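# Press two potentiometer knobs onto their collars with robot arms

## Task

On the circuit board there are two potentiometer knobs sitting high. Press each one down until it is seated on the collar of its own potentiometer. Neither potentiometer may be forced out of the board, or the task fails. Both knobs must stay seated without the robot holding them. At the end the grippers must release everything and move away.

## Robot and tools

Robot: two FANUC CRX arms called left_arm and right_arm. Each has a Robotiq 140 two-finger gripper and a wrist camera. The scene frame has its origin on the table top between the arms. +z is up, +x points out over the table, and left_arm is on the +y side. The arm names do not refer to sides of any image. Bases: left_arm at (-0.053, +0.381, 0), right_arm at (+0.015, -0.493, 0), both nearly unrotated. In the gripper's own axes, the fingers point along +z and open and close along y. The reported end_effector_position is the spot between the pads when they are shut. Closed fingertips extend about 33 mm past it, and open ones about 9 mm. Closing also pushes the tips roughly 24 mm outward, so keep clearance above surfaces.

Row layout, used by both execute_actions and move: one flat list of 18 numbers covering both arms, each number in [-1, 1]. The first 9 are left_arm: dx, dy, dz, rx, ry, rz, then left_gripper position, force_limit, speed. The next 9 are the same fields for right_arm and right_gripper. Both arms must always be filled in. dx..rz are an offset, not a pose. They are measured in that gripper's own axes from the gripper's measured pose at the start of the action, or for move from the last pose a result reported. Scale: 1.0 equals 0.6 m for dx, dy, dz and 180 degrees for rx, ry, rz. rx, ry, rz form one rotation vector. Gripper position: +1 fully open (140 mm), about -0.8 pads touching, -1 close until blocked. force_limit: -1 is about 14 N, 0 about 60 N, +1 about 107 N. speed: -1 is about 30 mm/s, 0 about 140, +1 about 250. A 0 in these three slots is a real command, so resend the current values to leave a gripper unchanged.

execute_actions(actions): a list of actions. Each action is a table of up to 15 rows, and each row lasts one 1/30 s step. Short tables keep their final row for the remaining steps. Every row is measured from the action's start pose, not from the row before it. An empty list only returns state and images. Each step clips the commanded pose to within 70 mm and 16 degrees of the measured one, so long moves need several actions.

move(target, speed, stop_force, blocking): target is one 18-number row. The grippers travel in straight lines toward their targets and arrive together, taking 0.5 to 10 s. speed is in m/s, from 0.002 to 0.5 (default 0.25), and turning is capped at twice that in rad/s. stop_force is in N, 20 to 80, one value for both arms. It ends an arm's path once the push against its motion rises by that amount for 2 steps, after which the gripper steps back 2 steps and holds. It is the tool for pressing a knob: aim a little past contact, move very slowly, and do not rotate the gripper in that move. Omit stop_force when lifting off something the gripper is pressing on. The press can briefly exceed stop_force. blocking=false returns after 0.5 s and cannot be combined with stop_force. Until that move ends, other moves and actions are refused, so use wait or stop first.

wait(seconds): 0 to 10 s, during which the arms hold their last command. stop(): brakes a running move, and the arm needs some room to do so. zoom_image(camera, region): region [x0, y0, x1, y1] in pixels, at most 504x504. Cameras are cam_low (504x504), cam_left_wrist and cam_right_wrist (616x616 fisheye). show_instructions: reference images. read_manual: licence text only. finished_scene(scene): ends the scene and cannot be undone, so call it only once both knobs are seated and the grippers have released and moved clear.

Results: a state line per arm with position in metres and quat_wxyz in the scene frame. Reported position can be off, more so at long reach. Hand target lines show where each gripper is being driven. object_status: 0 moving, 1 blocked while opening, 2 blocked while closing (a grip), 3 reached the requested position or pads met. position_measured is in counts: 3 open, 230 closed. A move adds a 'move:' line with the ending (done, off_target, moving, held, contact, fault), the limits that acted (paced = pose clipped, held = some steps blocked), and each gripper's distance from its target. 'pose unreachable' means the clearance check altered or blocked that arm's command.

Cautions: the arms are stiff. Even a small overshoot into a firm surface, or a fast touch, can trigger a fault. A torque fault, or an outside force of 150 N, stops that arm for 10 s and skips the rest of the call. Wrist joints tolerate only 36.8 N m. Press the knobs gently, using stop_force and low speed, so that no potentiometer is shoved out of the board. Keep the arms from hitting each other, and knock nothing off the table. Sustained loads heat the motors: a MOTOR HOT line warns of this, and an OVER-TEMPERATURE FAULT brakes the arm. Loose parts may occasionally get nudged by outside tugs.

Each tool is called as name(argument=value, ...) on one line, values as JSON.

## Session

execute_actions(actions=[])

Scene clock: 0.00 s.
left_arm: end_effector_position=(+0.1845, +0.3855, +0.1417) position_measured=3 object_status=3 end_effector_quat_wxyz=(-0.048, -0.630, +0.774, -0.046) | right_arm: end_effector_position=(+0.8458, -0.5515, +0.3775) position_measured=3 object_status=3 end_effector_quat_wxyz=(+0.500, +0.599, -0.335, +0.527)
Joint positions: left_arm=[ 0.745 -0.555 -0.67   0.085 -1.559 -0.968] | right_arm=[ 0.504  0.95   0.51   1.594 -1.654 -0.189]
Joint velocities: left_arm=[0.    0.    0.    0.    0.001 0.   ] | right_arm=[-0.001 -0.     0.001  0.    -0.001  0.001]
Hand target (left_arm): +0.184, +0.386, +0.142; -0.048, -0.630, +0.774, -0.046
Hand target (right_arm): +0.846, -0.551, +0.378; +0.500, +0.599, -0.335, +0.527
camera_calibration (this result's frames):
cam_left_wrist: T_world_to_cam=[[-0.920577, 0.390461, 0.00878738, 0.009544], [0.377966, 0.884999, 0.271879, -0.444373], [0.0983815, 0.253607, -0.962291, 0.19494], [0, 0, 0, 1]] pos_world=[0.157565, 0.340105, 0.308321]
cam_right_wrist: T_world_to_cam=[[-0.913354, -0.259052, 0.314127, 0.511758], [-0.383961, 0.291259, -0.876209, 0.827389], [0.135491, -0.920902, -0.365488, -0.302445], [0, 0, 0, 1]] pos_world=[0.82608, -0.386935, 0.453669]

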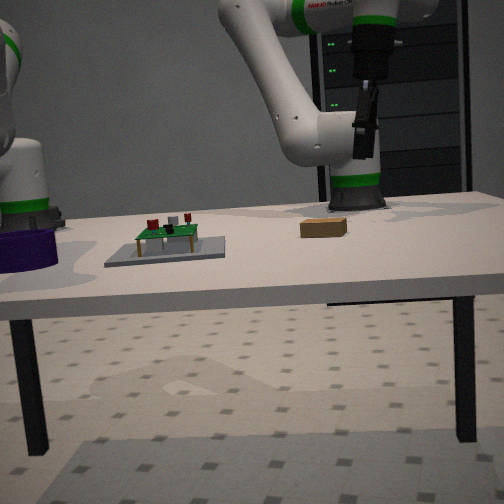

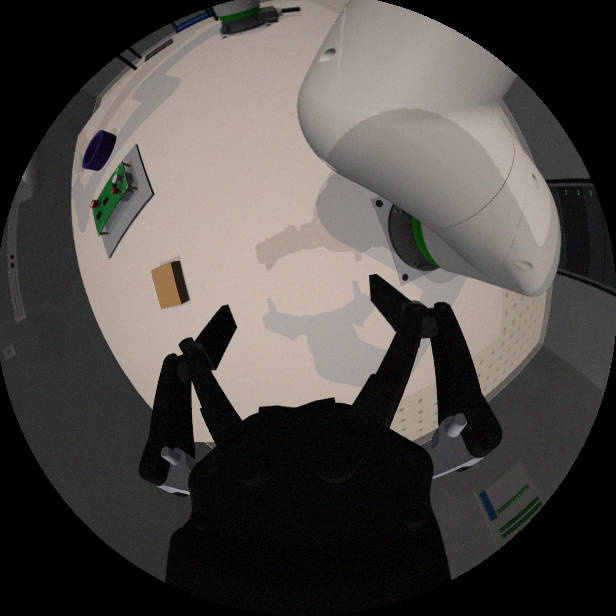

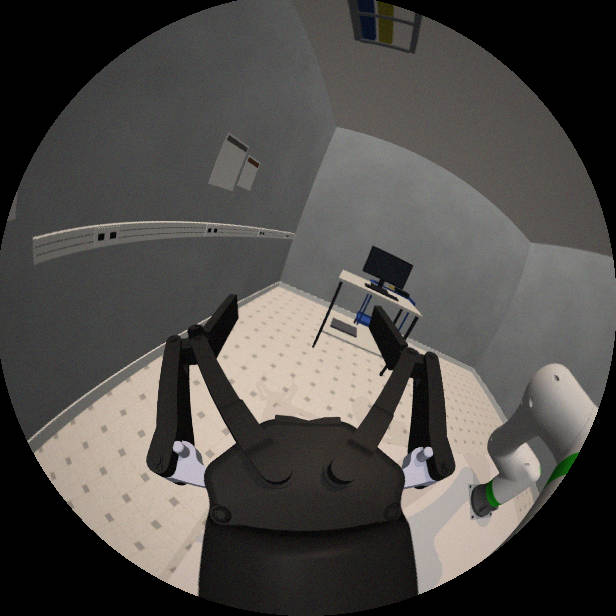

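move(target=[0.378,-0.615,0.01,0.001,-0.042,-0.065,-1,0,0,0,0,0,0,0,0,1,0,0], speed=0.35)

zoom_image(camera="cam_left_wrist", region=[180,100,432,352])

zoom_image(camera="cam_low", region=[135,195,205,245])

Scene clock: 8.90 s.
left_arm: end_effector_position=(+0.5009, +0.0910, +0.1705) position_measured=233 object_status=3 end_effector_quat_wxyz=(-0.001, +0.707, -0.707, +0.001) | right_arm: end_effector_position=(+0.8458, -0.5515, +0.3775) position_measured=3 object_status=3 end_effector_quat_wxyz=(+0.500, +0.599, -0.335, +0.527)
Joint positions: left_arm=[-0.286  0.458  0.399 -0.002 -1.509  0.273] | right_arm=[ 0.504  0.95   0.51   1.594 -1.654 -0.189]
Joint velocities: left_arm=[-0.002  0.011  0.018 -0.003 -0.014  0.001] | right_arm=[ 0.001 -0.     0.     0.     0.    -0.   ]
Hand target (left_arm): +0.501, +0.091, +0.171; -0.001, +0.707, -0.707, +0.001
Hand target (right_arm): +0.846, -0.551, +0.378; +0.500, +0.599, -0.335, +0.527
Off the commanded pose (left_arm): 0.002 m, 0 deg.
Off the commanded pose (right_arm): 0.000 m, 0 deg.
move: done; limits=paced
camera_calibration (this result's frames):
cam_left_wrist: T_world_to_cam=[[-0.98052, 0.191759, 0.0425254, 0.457982], [0.192866, 0.898966, 0.393271, -0.240326], [0.0371845, 0.393812, -0.918439, 0.276595], [0, 0, 0, 1]] pos_world=[0.485127, 0.0192965, 0.329073]
cam_right_wrist: T_world_to_cam=[[-0.913354, -0.259052, 0.314128, 0.511758], [-0.383961, 0.291259, -0.876209, 0.827389], [0.135491, -0.920902, -0.365488, -0.302445], [0, 0, 0, 1]] pos_world=[0.82608, -0.386935, 0.453669]

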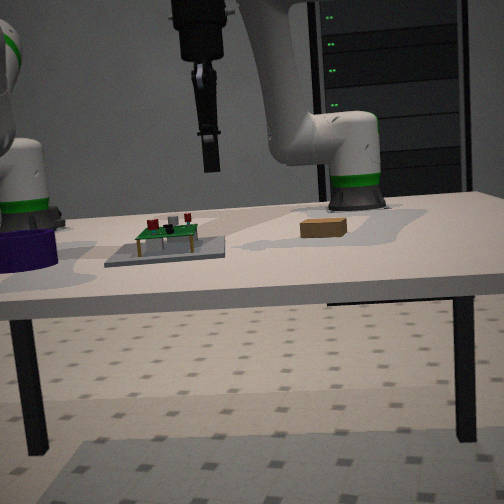

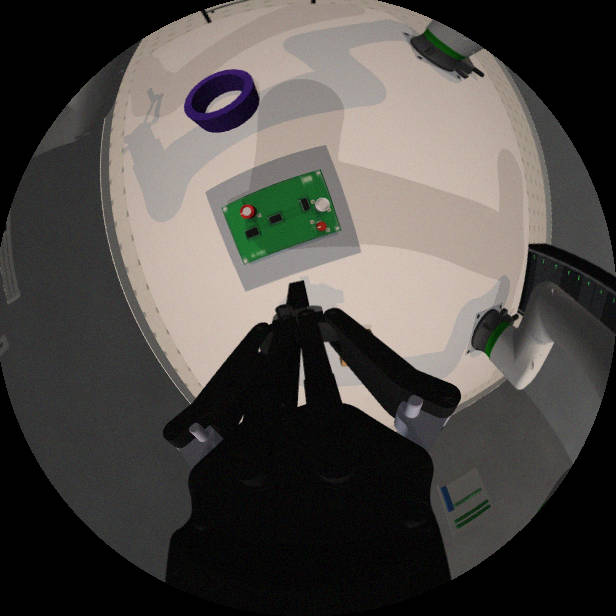

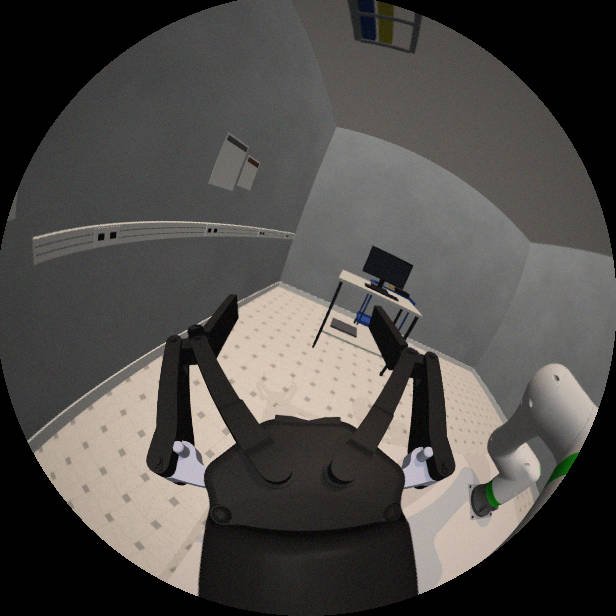

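Region (180, 100, 432, 352) of cam_left_wrist's 616x616 image, scaled by 2.000, with more detail than that image has.

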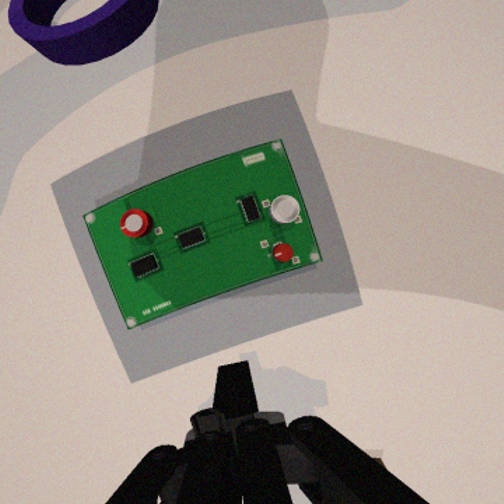

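Region (135, 195, 205, 245) of cam_low's 504x504 image, scaled by 7.200, with more detail than that image has; it fills the top 360 rows of this view, and the rest is white.

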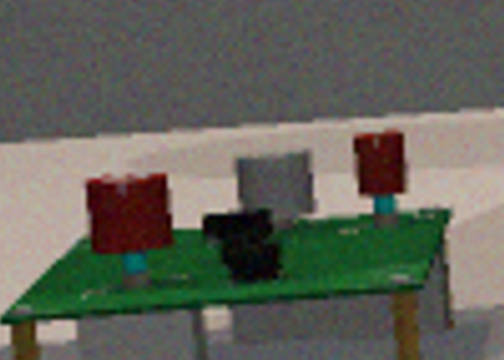

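move(target=[0.108,0.081,0.112,0,0,0,-1,0,0,0,0,0,0,0,0,1,0,0])

zoom_image(camera="cam_low", region=[160,190,210,240])

zoom_image(camera="cam_left_wrist", region=[180,180,380,340])

Scene clock: 19.93 s.
left_arm: end_effector_position=(+0.4525, +0.0261, +0.1033) position_measured=233 object_status=3 end_effector_quat_wxyz=(-0.002, +0.707, -0.707, +0.001) | right_arm: end_effector_position=(+0.8458, -0.5515, +0.3775) position_measured=3 object_status=3 end_effector_quat_wxyz=(+0.500, +0.599, -0.335, +0.527)
Joint positions: left_arm=[-0.413  0.462  0.247 -0.002 -1.352  0.4  ] | right_arm=[ 0.504  0.95   0.51   1.594 -1.654 -0.189]
Joint velocities: left_arm=[-0.002  0.    -0.001 -0.     0.003  0.002] | right_arm=[-0.    -0.     0.    -0.    -0.001 -0.   ]
Hand target (left_arm): +0.452, +0.026, +0.103; -0.002, +0.707, -0.707, +0.001
Hand target (right_arm): +0.846, -0.551, +0.378; +0.500, +0.599, -0.335, +0.527
Off the commanded pose (left_arm): 0.000 m, 0 deg.
Off the commanded pose (right_arm): 0.000 m, 0 deg.
move: done
camera_calibration (this result's frames):
cam_left_wrist: T_world_to_cam=[[-0.980458, 0.192148, 0.0421953, 0.425796], [0.193088, 0.898867, 0.393389, -0.146423], [0.037661, 0.393849, -0.918403, 0.242033], [0, 0, 0, 1]] pos_world=[0.436632, -0.0455254, 0.261919]
cam_right_wrist: T_world_to_cam=[[-0.913354, -0.259052, 0.314127, 0.511758], [-0.383961, 0.291259, -0.876209, 0.827389], [0.135491, -0.920902, -0.365488, -0.302445], [0, 0, 0, 1]] pos_world=[0.82608, -0.386935, 0.453669]

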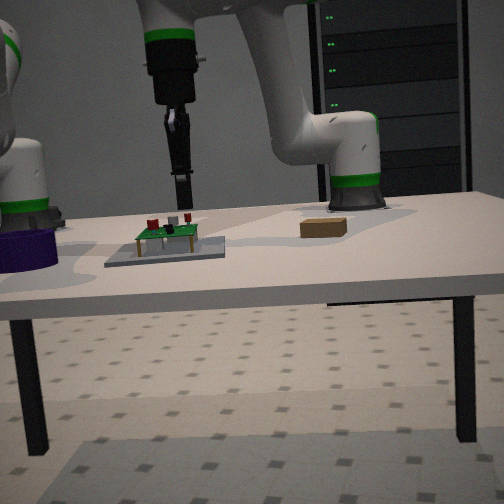

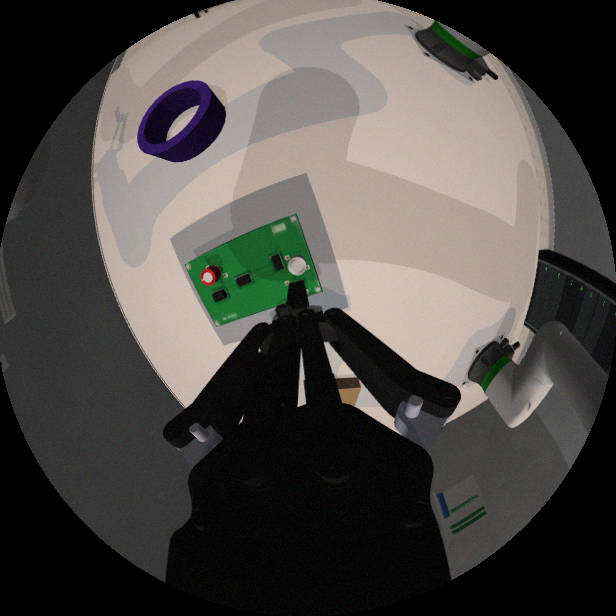

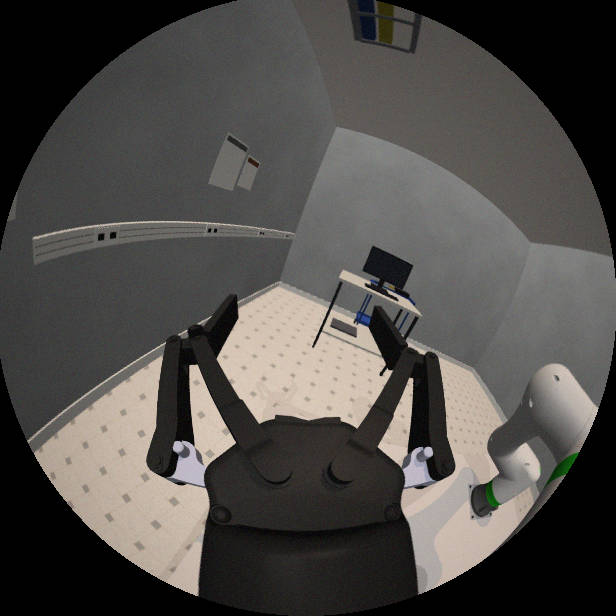

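Region (160, 190, 210, 240) of cam_low's 504x504 image, scaled by 10.080, with more detail than that image has.

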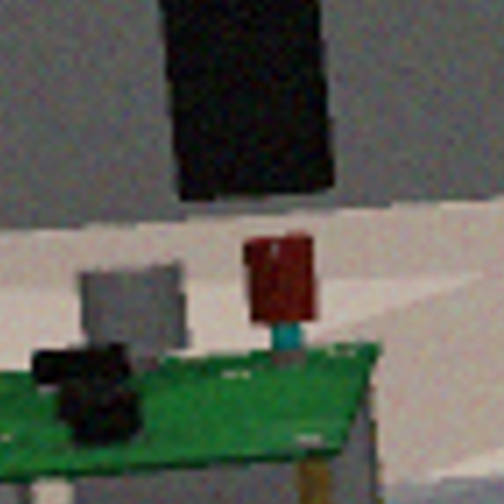

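Region (180, 180, 380, 340) of cam_left_wrist's 616x616 image, scaled by 2.520, with more detail than that image has; it fills the top 403 rows of this view, and the rest is white.

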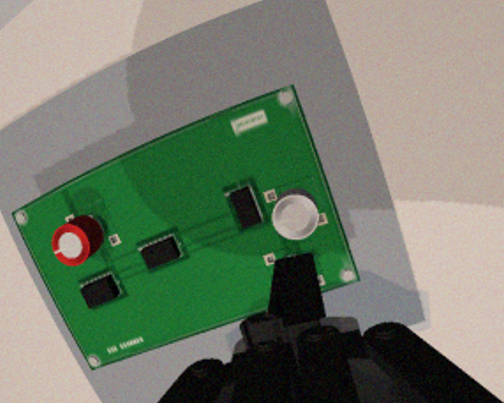

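execute_actions(actions=[[[-0.009,0,0.012,0,0,0,-1,0,0,0,0,0,0,0,0,1,0,0]],[[0,0,0.002,0,0,0,-1,0,0,0,0,0,0,0,0,1,0,0],[0,0,0.004,0,0,0,-1,0,0,0,0,0,0,0,0,1,0,0]],[[0,0,0.004,0,0,0,-1,0,0,0,0,0,0,0,0,1,0,0]],[[0,0,0.003,0,0,0,-1,0,0,0,0,0,0,0,0,1,0,0]]])

zoom_image(camera="cam_low", region=[160,190,210,240])

Scene clock: 28.40 s.
left_arm: end_effector_position=(+0.4525, +0.0315, +0.0896) position_measured=233 object_status=3 end_effector_quat_wxyz=(-0.002, +0.707, -0.707, +0.001) | right_arm: end_effector_position=(+0.8458, -0.5515, +0.3775) position_measured=3 object_status=3 end_effector_quat_wxyz=(+0.500, +0.599, -0.335, +0.527)
Joint positions: left_arm=[-0.405  0.462  0.214 -0.002 -1.32   0.392] | right_arm=[ 0.504  0.95   0.51   1.594 -1.654 -0.189]
Joint velocities: left_arm=[ 0.    -0.    -0.    -0.     0.002  0.   ] | right_arm=[-0. -0.  0. -0.  0.  0.]
Hand target (left_arm): +0.452, +0.032, +0.090; -0.002, +0.707, -0.707, +0.001
Hand target (right_arm): +0.846, -0.551, +0.378; +0.500, +0.599, -0.335, +0.527
Off the commanded pose (left_arm): 0.000 m, 0 deg.
Off the commanded pose (right_arm): 0.000 m, 0 deg.
camera_calibration (this result's frames):
cam_left_wrist: T_world_to_cam=[[-0.980441, 0.192233, 0.0422156, 0.425312], [0.193175, 0.898858, 0.393368, -0.145881], [0.0376727, 0.393829, -0.918411, 0.227285], [0, 0, 0, 1]] pos_world=[0.436612, -0.0401445, 0.248171]
cam_right_wrist: T_world_to_cam=[[-0.913354, -0.259052, 0.314128, 0.511758], [-0.383961, 0.291259, -0.876209, 0.827389], [0.135491, -0.920902, -0.365488, -0.302445], [0, 0, 0, 1]] pos_world=[0.82608, -0.386935, 0.453668]

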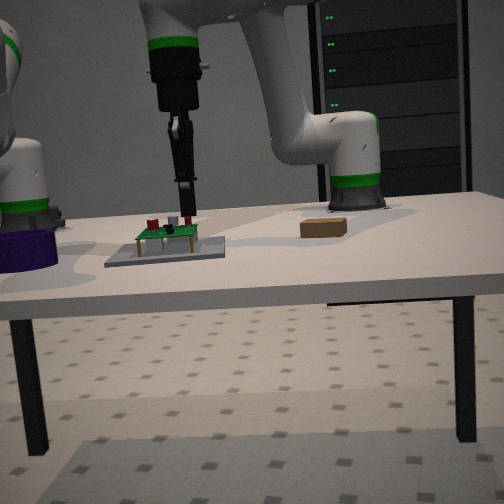

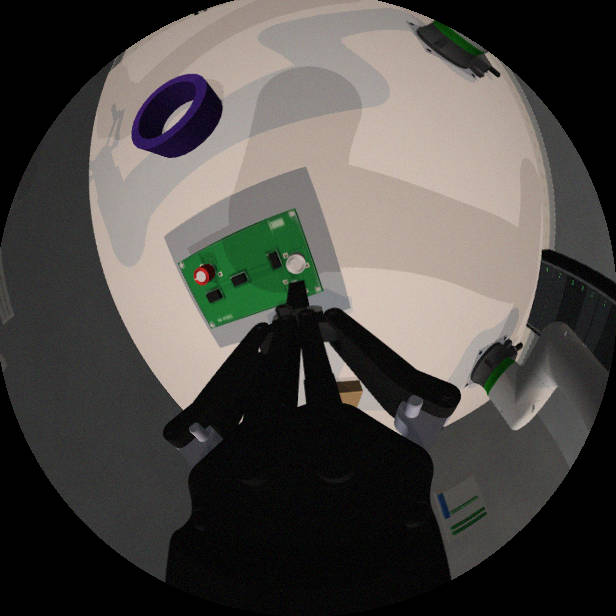

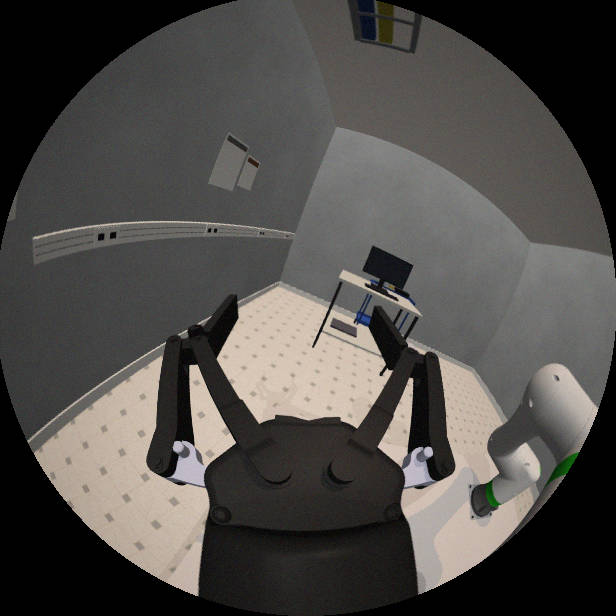

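Region (160, 190, 210, 240) of cam_low's 504x504 image, scaled by 10.080, with more detail than that image has.

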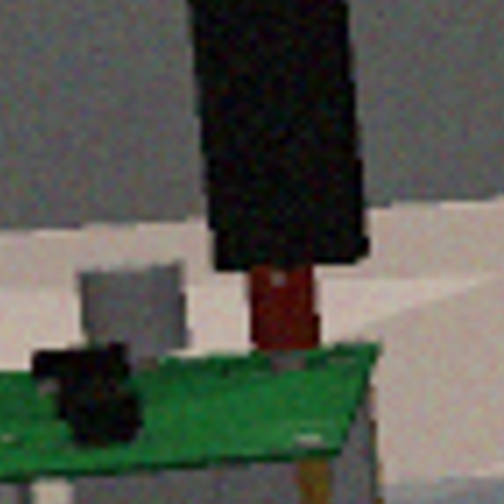

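Unclear; lift and check.

execute_actions(actions=[[[0,0,-0.006,0,0,0,-1,0,0,0,0,0,0,0,0,1,0,0]]])

zoom_image(camera="cam_low", region=[175,210,200,235])

Scene clock: 35.60 s.
left_arm: end_effector_position=(+0.4525, +0.0315, +0.0932) position_measured=233 object_status=3 end_effector_quat_wxyz=(-0.002, +0.707, -0.707, +0.001) | right_arm: end_effector_position=(+0.8458, -0.5515, +0.3775) position_measured=3 object_status=3 end_effector_quat_wxyz=(+0.500, +0.599, -0.335, +0.527)
Joint positions: left_arm=[-0.405  0.46   0.219 -0.002 -1.327  0.392] | right_arm=[ 0.504  0.95   0.51   1.594 -1.654 -0.189]
Joint velocities: left_arm=[-0.     0.     0.     0.     0.003 -0.001] | right_arm=[-0.     0.     0.001  0.    -0.     0.   ]
Hand target (left_arm): +0.453, +0.032, +0.093; -0.002, +0.707, -0.707, +0.001
Hand target (right_arm): +0.846, -0.551, +0.378; +0.500, +0.599, -0.335, +0.527
Off the commanded pose (left_arm): 0.000 m, 0 deg.
Off the commanded pose (right_arm): 0.000 m, 0 deg.
camera_calibration (this result's frames):
cam_left_wrist: T_world_to_cam=[[-0.980444, 0.192217, 0.0422174, 0.425161], [0.19316, 0.898859, 0.393372, -0.147287], [0.0376653, 0.393834, -0.918409, 0.23058], [0, 0, 0, 1]] pos_world=[0.436612, -0.0401434, 0.251756]
cam_right_wrist: T_world_to_cam=[[-0.913354, -0.259052, 0.314127, 0.511758], [-0.383961, 0.291259, -0.876209, 0.827389], [0.135491, -0.920902, -0.365488, -0.302445], [0, 0, 0, 1]] pos_world=[0.82608, -0.386935, 0.453669]

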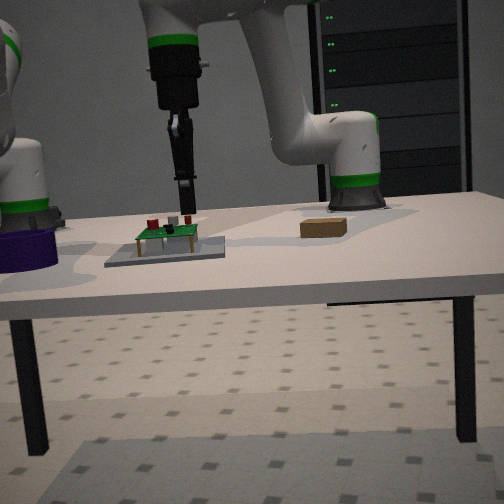

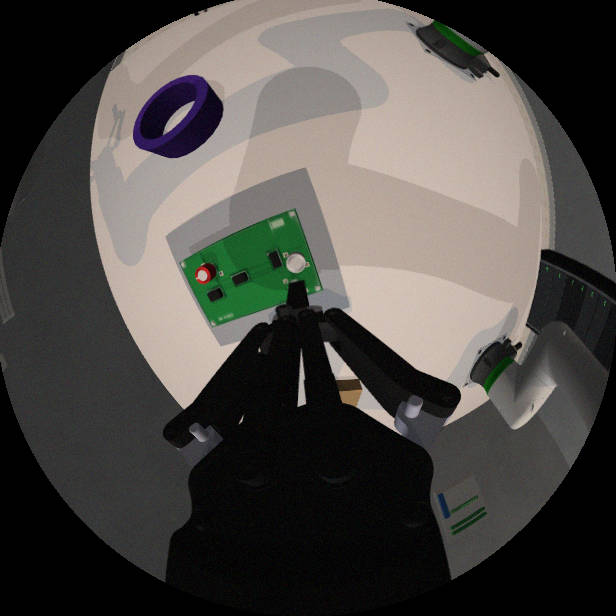

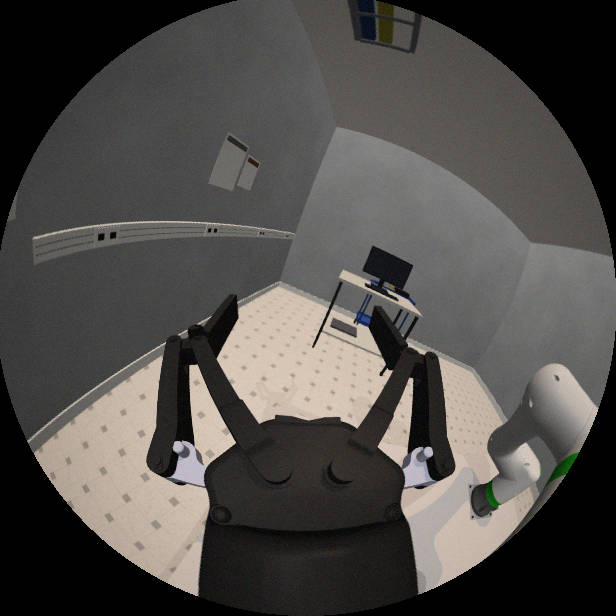

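Region (175, 210, 200, 235) of cam_low's 504x504 image, scaled by 20.160, with more detail than that image has.

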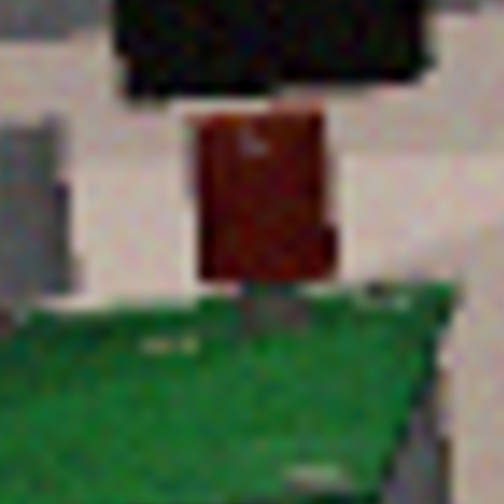

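execute_actions(actions=[[[0,0,0.0055,0,0,0,-1,0,0,0,0,0,0,0,0,1,0,0]],[[0,0,0.0018,0,0,0,-1,0,0,0,0,0,0,0,0,1,0,0]],[[0,0,-0.0055,0,0,0,-1,0,0,0,0,0,0,0,0,1,0,0]]])

zoom_image(camera="cam_low", region=[175,210,200,235])

Scene clock: 44.63 s.
left_arm: end_effector_position=(+0.4525, +0.0315, +0.0921) position_measured=233 object_status=3 end_effector_quat_wxyz=(-0.002, +0.707, -0.707, +0.001) | right_arm: end_effector_position=(+0.8458, -0.5515, +0.3775) position_measured=3 object_status=3 end_effector_quat_wxyz=(+0.500, +0.599, -0.335, +0.527)
Joint positions: left_arm=[-0.405  0.461  0.218 -0.002 -1.325  0.392] | right_arm=[ 0.504  0.95   0.51   1.594 -1.654 -0.189]
Joint velocities: left_arm=[-0.    -0.     0.     0.001 -0.     0.   ] | right_arm=[-0.002 -0.001 -0.001  0.    -0.     0.   ]
Hand target (left_arm): +0.453, +0.032, +0.092; -0.002, +0.707, -0.707, +0.001
Hand target (right_arm): +0.846, -0.551, +0.378; +0.500, +0.599, -0.335, +0.527
Off the commanded pose (left_arm): 0.000 m, 0 deg.
Off the commanded pose (right_arm): 0.000 m, 0 deg.
camera_calibration (this result's frames):
cam_left_wrist: T_world_to_cam=[[-0.980443, 0.192222, 0.0422101, 0.425209], [0.193162, 0.89886, 0.39337, -0.146865], [0.0376733, 0.39383, -0.918411, 0.229592], [0, 0, 0, 1]] pos_world=[0.436612, -0.0401441, 0.250684]
cam_right_wrist: T_world_to_cam=[[-0.913354, -0.259052, 0.314128, 0.511757], [-0.383961, 0.291259, -0.876209, 0.827389], [0.135491, -0.920902, -0.365488, -0.302445], [0, 0, 0, 1]] pos_world=[0.82608, -0.386935, 0.453668]

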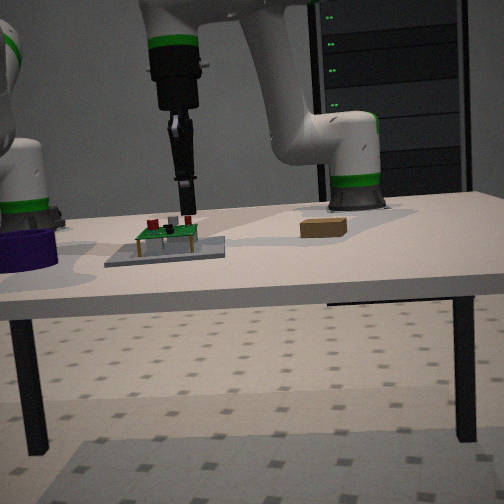

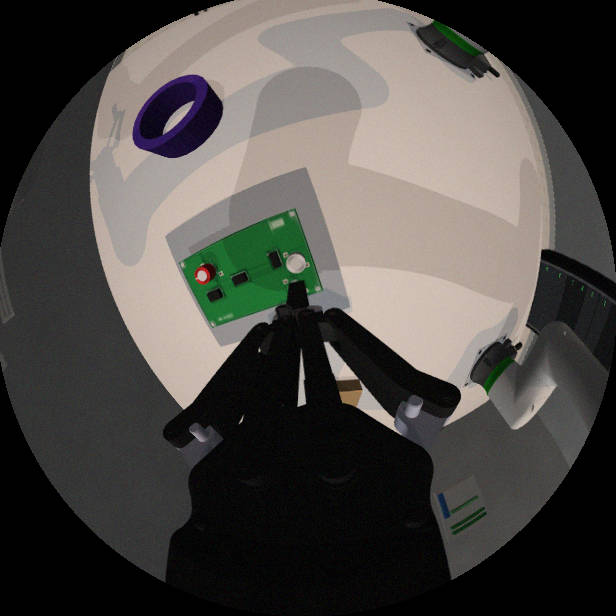

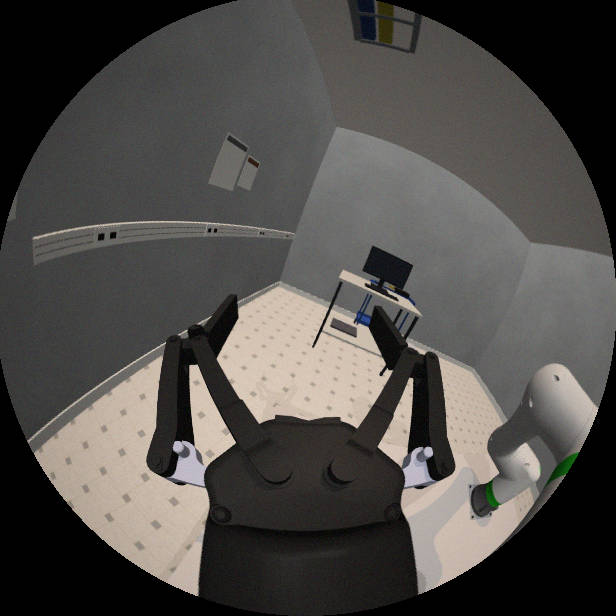

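Region (175, 210, 200, 235) of cam_low's 504x504 image, scaled by 20.160, with more detail than that image has.

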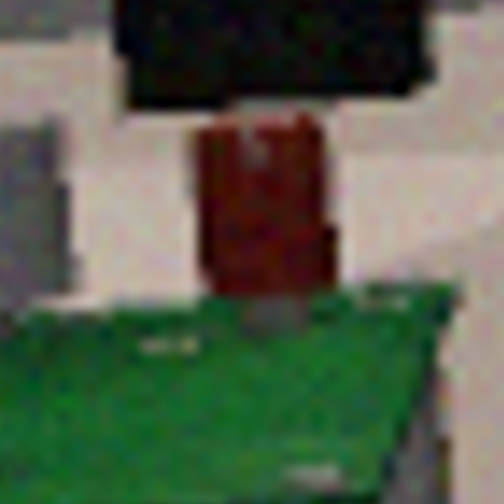

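execute_actions(actions=[[[0,0,0.0045,0,0,0,-1,0,0,0,0,0,0,0,0,1,0,0]],[[0,0,0.0015,0,0,0,-1,0,0,0,0,0,0,0,0,1,0,0]],[[0,0,-0.03,0,0,0,-1,0,0,0,0,0,0,0,0,1,0,0]]])

move(target=[0.076,-0.163,0,0,0,0,-1,0,0,0,0,0,0,0,0,1,0,0], speed=0.15)

zoom_image(camera="cam_low", region=[135,200,175,240])

Scene clock: 54.13 s.
left_arm: end_effector_position=(+0.4525, +0.0315, +0.1065) position_measured=233 object_status=3 end_effector_quat_wxyz=(-0.002, +0.707, -0.707, +0.001) | right_arm: end_effector_position=(+0.8458, -0.5515, +0.3775) position_measured=3 object_status=3 end_effector_quat_wxyz=(+0.500, +0.599, -0.335, +0.527)
Joint positions: left_arm=[-0.405  0.452  0.24  -0.002 -1.356  0.392] | right_arm=[ 0.504  0.95   0.51   1.594 -1.654 -0.189]
Joint velocities: left_arm=[ 0.    -0.001  0.002 -0.001 -0.001 -0.   ] | right_arm=[-0.    -0.    -0.     0.     0.001  0.   ]
Hand target (left_arm): +0.453, +0.032, +0.107; -0.002, +0.707, -0.707, +0.001
Hand target (right_arm): +0.846, -0.551, +0.378; +0.500, +0.599, -0.335, +0.527
Off the commanded pose (left_arm): 0.000 m, 0 deg.
Off the commanded pose (right_arm): 0.000 m, 0 deg.
camera_calibration (this result's frames):
cam_left_wrist: T_world_to_cam=[[-0.980458, 0.192147, 0.0422035, 0.424618], [0.193092, 0.898884, 0.393348, -0.152488], [0.0376446, 0.39381, -0.918421, 0.242782], [0, 0, 0, 1]] pos_world=[0.436625, -0.0401305, 0.265036]
cam_right_wrist: T_world_to_cam=[[-0.913354, -0.259052, 0.314127, 0.511758], [-0.383961, 0.291259, -0.876209, 0.827389], [0.135491, -0.920902, -0.365489, -0.302445], [0, 0, 0, 1]] pos_world=[0.82608, -0.386935, 0.453669]

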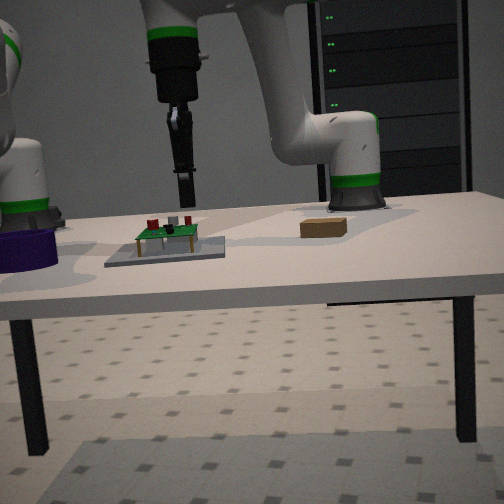

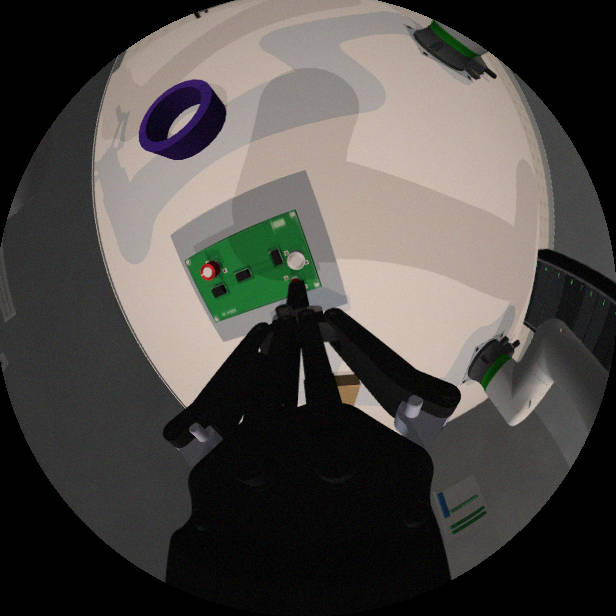

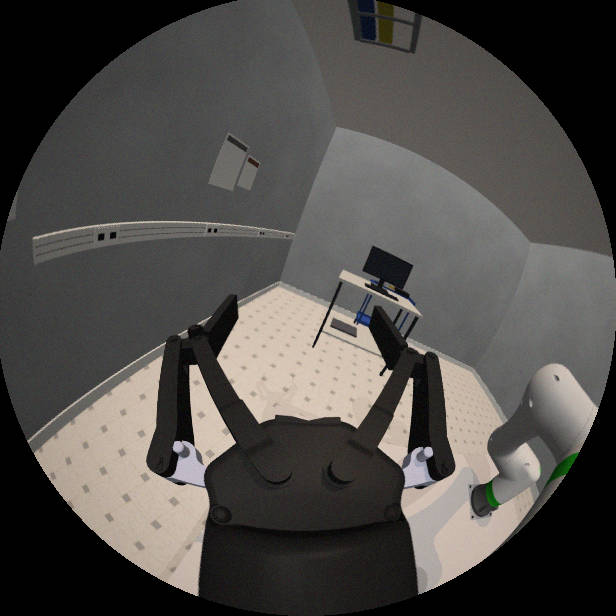

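Scene clock: 55.37 s.
left_arm: end_effector_position=(+0.5505, -0.0140, +0.1068) position_measured=233 object_status=3 end_effector_quat_wxyz=(-0.002, +0.707, -0.707, +0.001) | right_arm: end_effector_position=(+0.8458, -0.5515, +0.3775) position_measured=3 object_status=3 end_effector_quat_wxyz=(+0.500, +0.599, -0.335, +0.527)
Joint positions: left_arm=[-0.411  0.748  0.697 -0.002 -1.516  0.399] | right_arm=[ 0.504  0.95   0.51   1.594 -1.654 -0.189]
Joint velocities: left_arm=[-0.001  0.008  0.014 -0.002 -0.008  0.   ] | right_arm=[-0.001  0.    -0.001 -0.     0.     0.   ]
Hand target (left_arm): +0.551, -0.014, +0.107; -0.002, +0.707, -0.707, +0.001
Hand target (right_arm): +0.846, -0.551, +0.378; +0.500, +0.599, -0.335, +0.527
Off the commanded pose (left_arm): 0.000 m, 0 deg.
Off the commanded pose (right_arm): 0.000 m, 0 deg.
move: done
camera_calibration (this result's frames):
cam_left_wrist: T_world_to_cam=[[-0.980551, 0.191733, 0.0419274, 0.529544], [0.192607, 0.89902, 0.393276, -0.130335], [0.0377106, 0.393703, -0.918464, 0.257306], [0, 0, 0, 1]] pos_world=[0.534645, -0.0856595, 0.265381]
cam_right_wrist: T_world_to_cam=[[-0.913354, -0.259052, 0.314128, 0.511757], [-0.383961, 0.291259, -0.876209, 0.827389], [0.135491, -0.920902, -0.365488, -0.302445], [0, 0, 0, 1]] pos_world=[0.82608, -0.386935, 0.453668]

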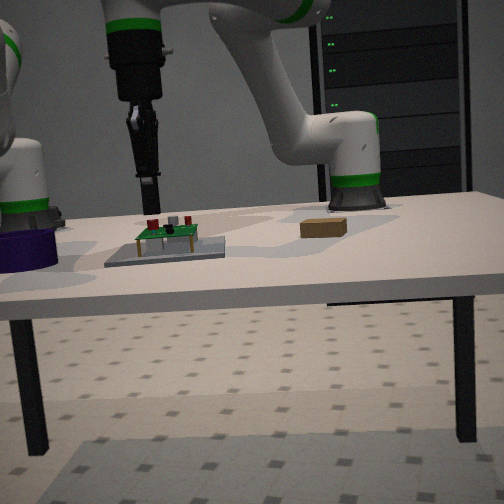

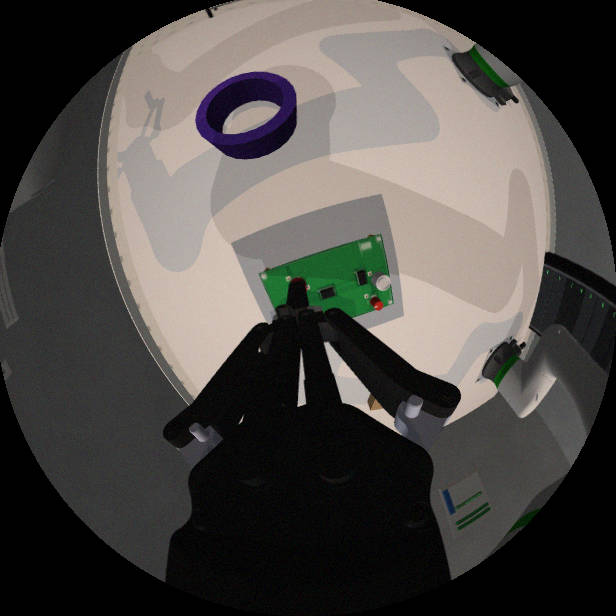

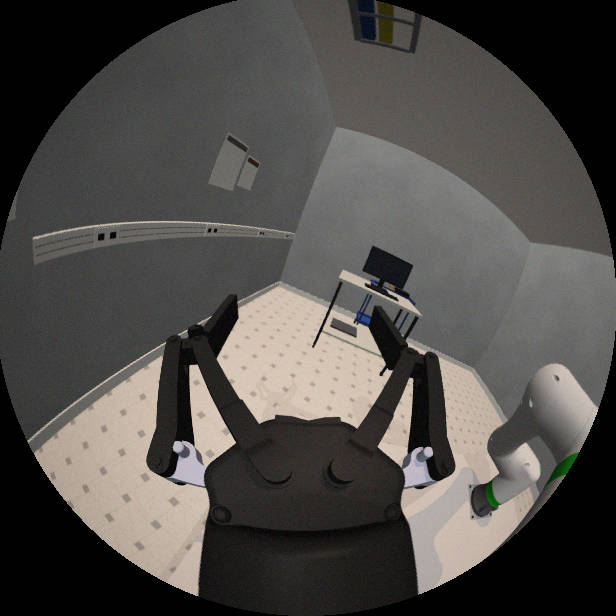

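Region (135, 200, 175, 240) of cam_low's 504x504 image, scaled by 12.600, with more detail than that image has.

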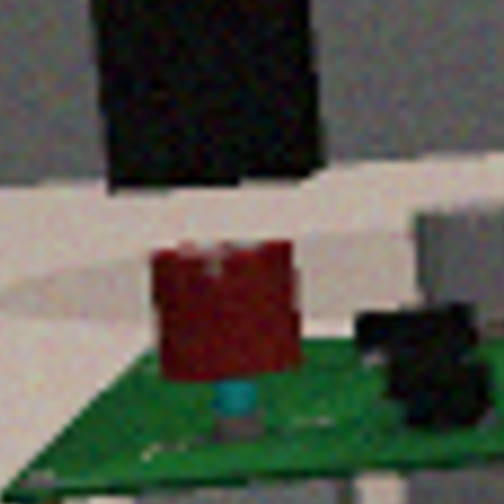

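move(target=[0,0,0.0235,0,0,0,-1,0,0,0,0,0,0,0,0,1,0,0], speed=0.01)

zoom_image(camera="cam_low", region=[135,200,175,240])

Scene clock: 61.27 s.
left_arm: end_effector_position=(+0.5505, -0.0141, +0.0928) position_measured=233 object_status=3 end_effector_quat_wxyz=(-0.002, +0.707, -0.707, +0.001) | right_arm: end_effector_position=(+0.8458, -0.5515, +0.3775) position_measured=3 object_status=3 end_effector_quat_wxyz=(+0.500, +0.599, -0.335, +0.527)
Joint positions: left_arm=[-0.411  0.751  0.669 -0.002 -1.486  0.399] | right_arm=[ 0.504  0.95   0.51   1.594 -1.654 -0.189]
Joint velocities: left_arm=[-0.     0.    -0.002  0.     0.004 -0.   ] | right_arm=[ 0.001 -0.001  0.    -0.     0.    -0.   ]
Hand target (left_arm): +0.551, -0.014, +0.093; -0.002, +0.707, -0.707, +0.001
Hand target (right_arm): +0.846, -0.551, +0.378; +0.500, +0.599, -0.335, +0.527
Off the commanded pose (left_arm): 0.000 m, 0 deg.
Off the commanded pose (right_arm): 0.000 m, 0 deg.
move: done
camera_calibration (this result's frames):
cam_left_wrist: T_world_to_cam=[[-0.98054, 0.191795, 0.0419108, 0.530123], [0.192658, 0.899016, 0.393261, -0.124822], [0.0377469, 0.393682, -0.918471, 0.244446], [0, 0, 0, 1]] pos_world=[0.534628, -0.085692, 0.251386]
cam_right_wrist: T_world_to_cam=[[-0.913354, -0.259052, 0.314127, 0.511758], [-0.383961, 0.291259, -0.876209, 0.827389], [0.135491, -0.920902, -0.365488, -0.302445], [0, 0, 0, 1]] pos_world=[0.82608, -0.386935, 0.453669]

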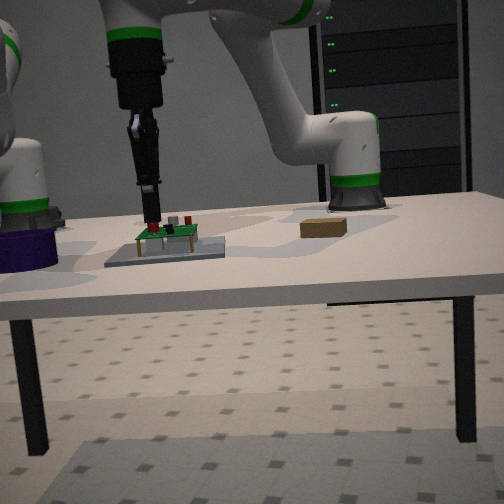

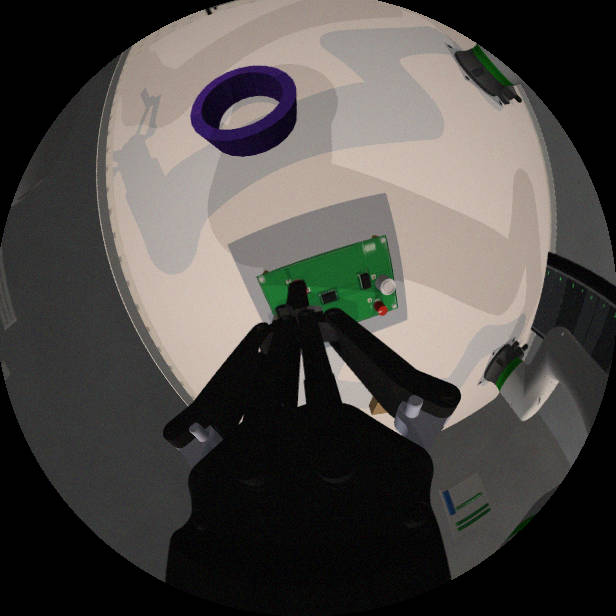

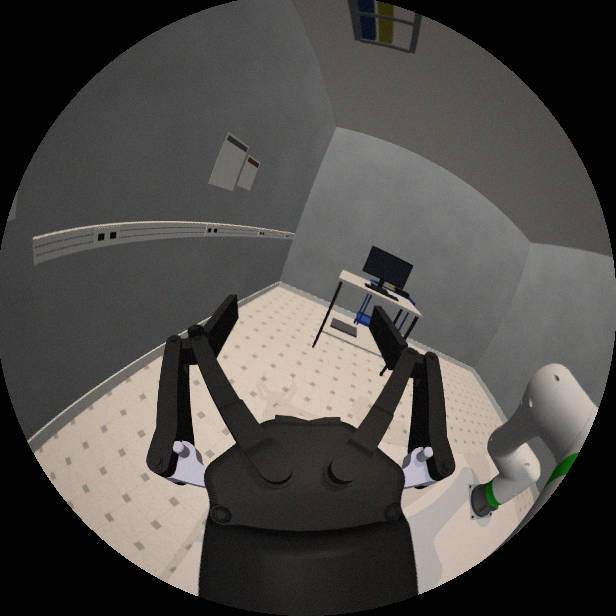

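Region (135, 200, 175, 240) of cam_low's 504x504 image, scaled by 12.600, with more detail than that image has.

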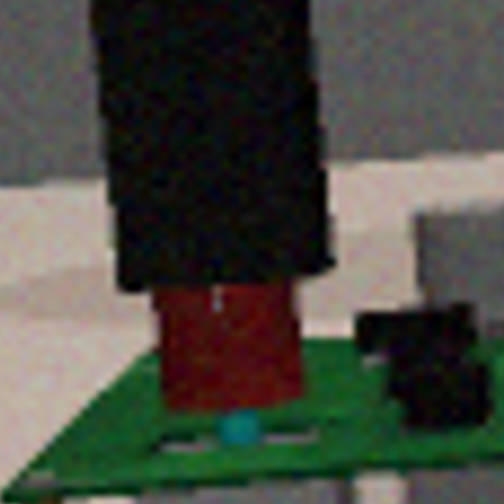

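Very compliant here. Push 4 mm more, then lift.

execute_actions(actions=[[[0,0,0.0035,0,0,0,-1,0,0,0,0,0,0,0,0,1,0,0]],[[0,0,0.0035,0,0,0,-1,0,0,0,0,0,0,0,0,1,0,0]],[[0,0,-0.012,0,0,0,-1,0,0,0,0,0,0,0,0,1,0,0]]])

zoom_image(camera="cam_low", region=[135,200,175,240])

Scene clock: 69.53 s.
left_arm: end_effector_position=(+0.5505, -0.0140, +0.0958) position_measured=233 object_status=3 end_effector_quat_wxyz=(-0.002, +0.707, -0.707, +0.001) | right_arm: end_effector_position=(+0.8458, -0.5515, +0.3775) position_measured=3 object_status=3 end_effector_quat_wxyz=(+0.500, +0.599, -0.335, +0.527)
Joint positions: left_arm=[-0.411  0.75   0.675 -0.002 -1.492  0.399] | right_arm=[ 0.504  0.95   0.51   1.594 -1.654 -0.189]
Joint velocities: left_arm=[ 0.     0.     0.001 -0.    -0.001  0.001] | right_arm=[-0. -0.  0.  0. -0. -0.]
Hand target (left_arm): +0.551, -0.014, +0.096; -0.002, +0.707, -0.707, +0.001
Hand target (right_arm): +0.846, -0.551, +0.378; +0.500, +0.599, -0.335, +0.527
Off the commanded pose (left_arm): 0.000 m, 0 deg.
Off the commanded pose (right_arm): 0.000 m, 0 deg.
camera_calibration (this result's frames):
cam_left_wrist: T_world_to_cam=[[-0.980539, 0.191801, 0.0419132, 0.530004], [0.192664, 0.899014, 0.393262, -0.126023], [0.0377474, 0.393684, -0.918471, 0.24718], [0, 0, 0, 1]] pos_world=[0.534639, -0.0856696, 0.254373]
cam_right_wrist: T_world_to_cam=[[-0.913354, -0.259052, 0.314128, 0.511758], [-0.383961, 0.291259, -0.876209, 0.827389], [0.135491, -0.920902, -0.365489, -0.302445], [0, 0, 0, 1]] pos_world=[0.82608, -0.386935, 0.453668]

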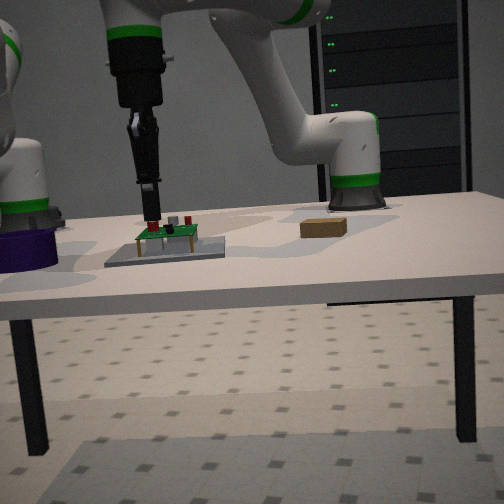

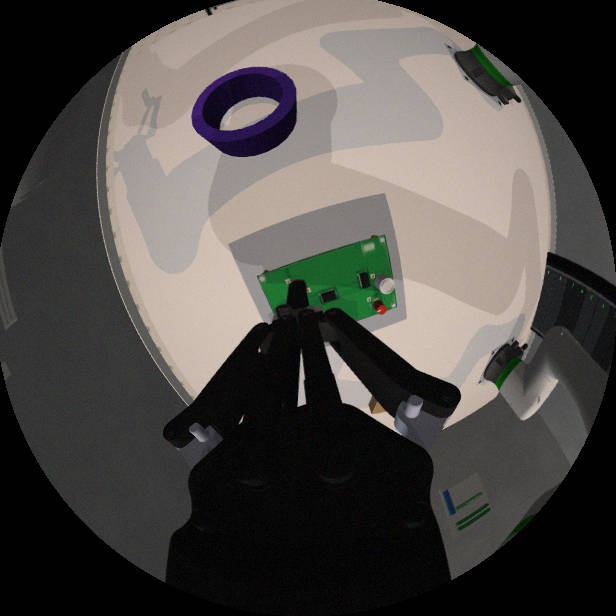

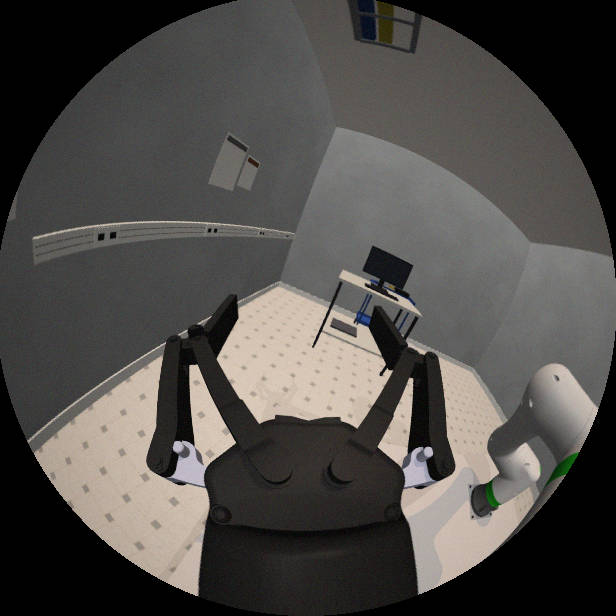

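Region (135, 200, 175, 240) of cam_low's 504x504 image, scaled by 12.600, with more detail than that image has.

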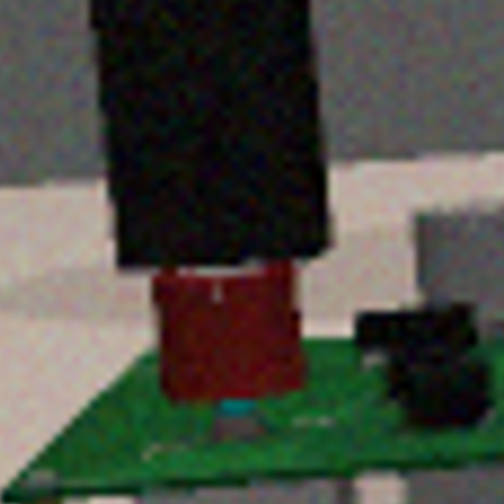

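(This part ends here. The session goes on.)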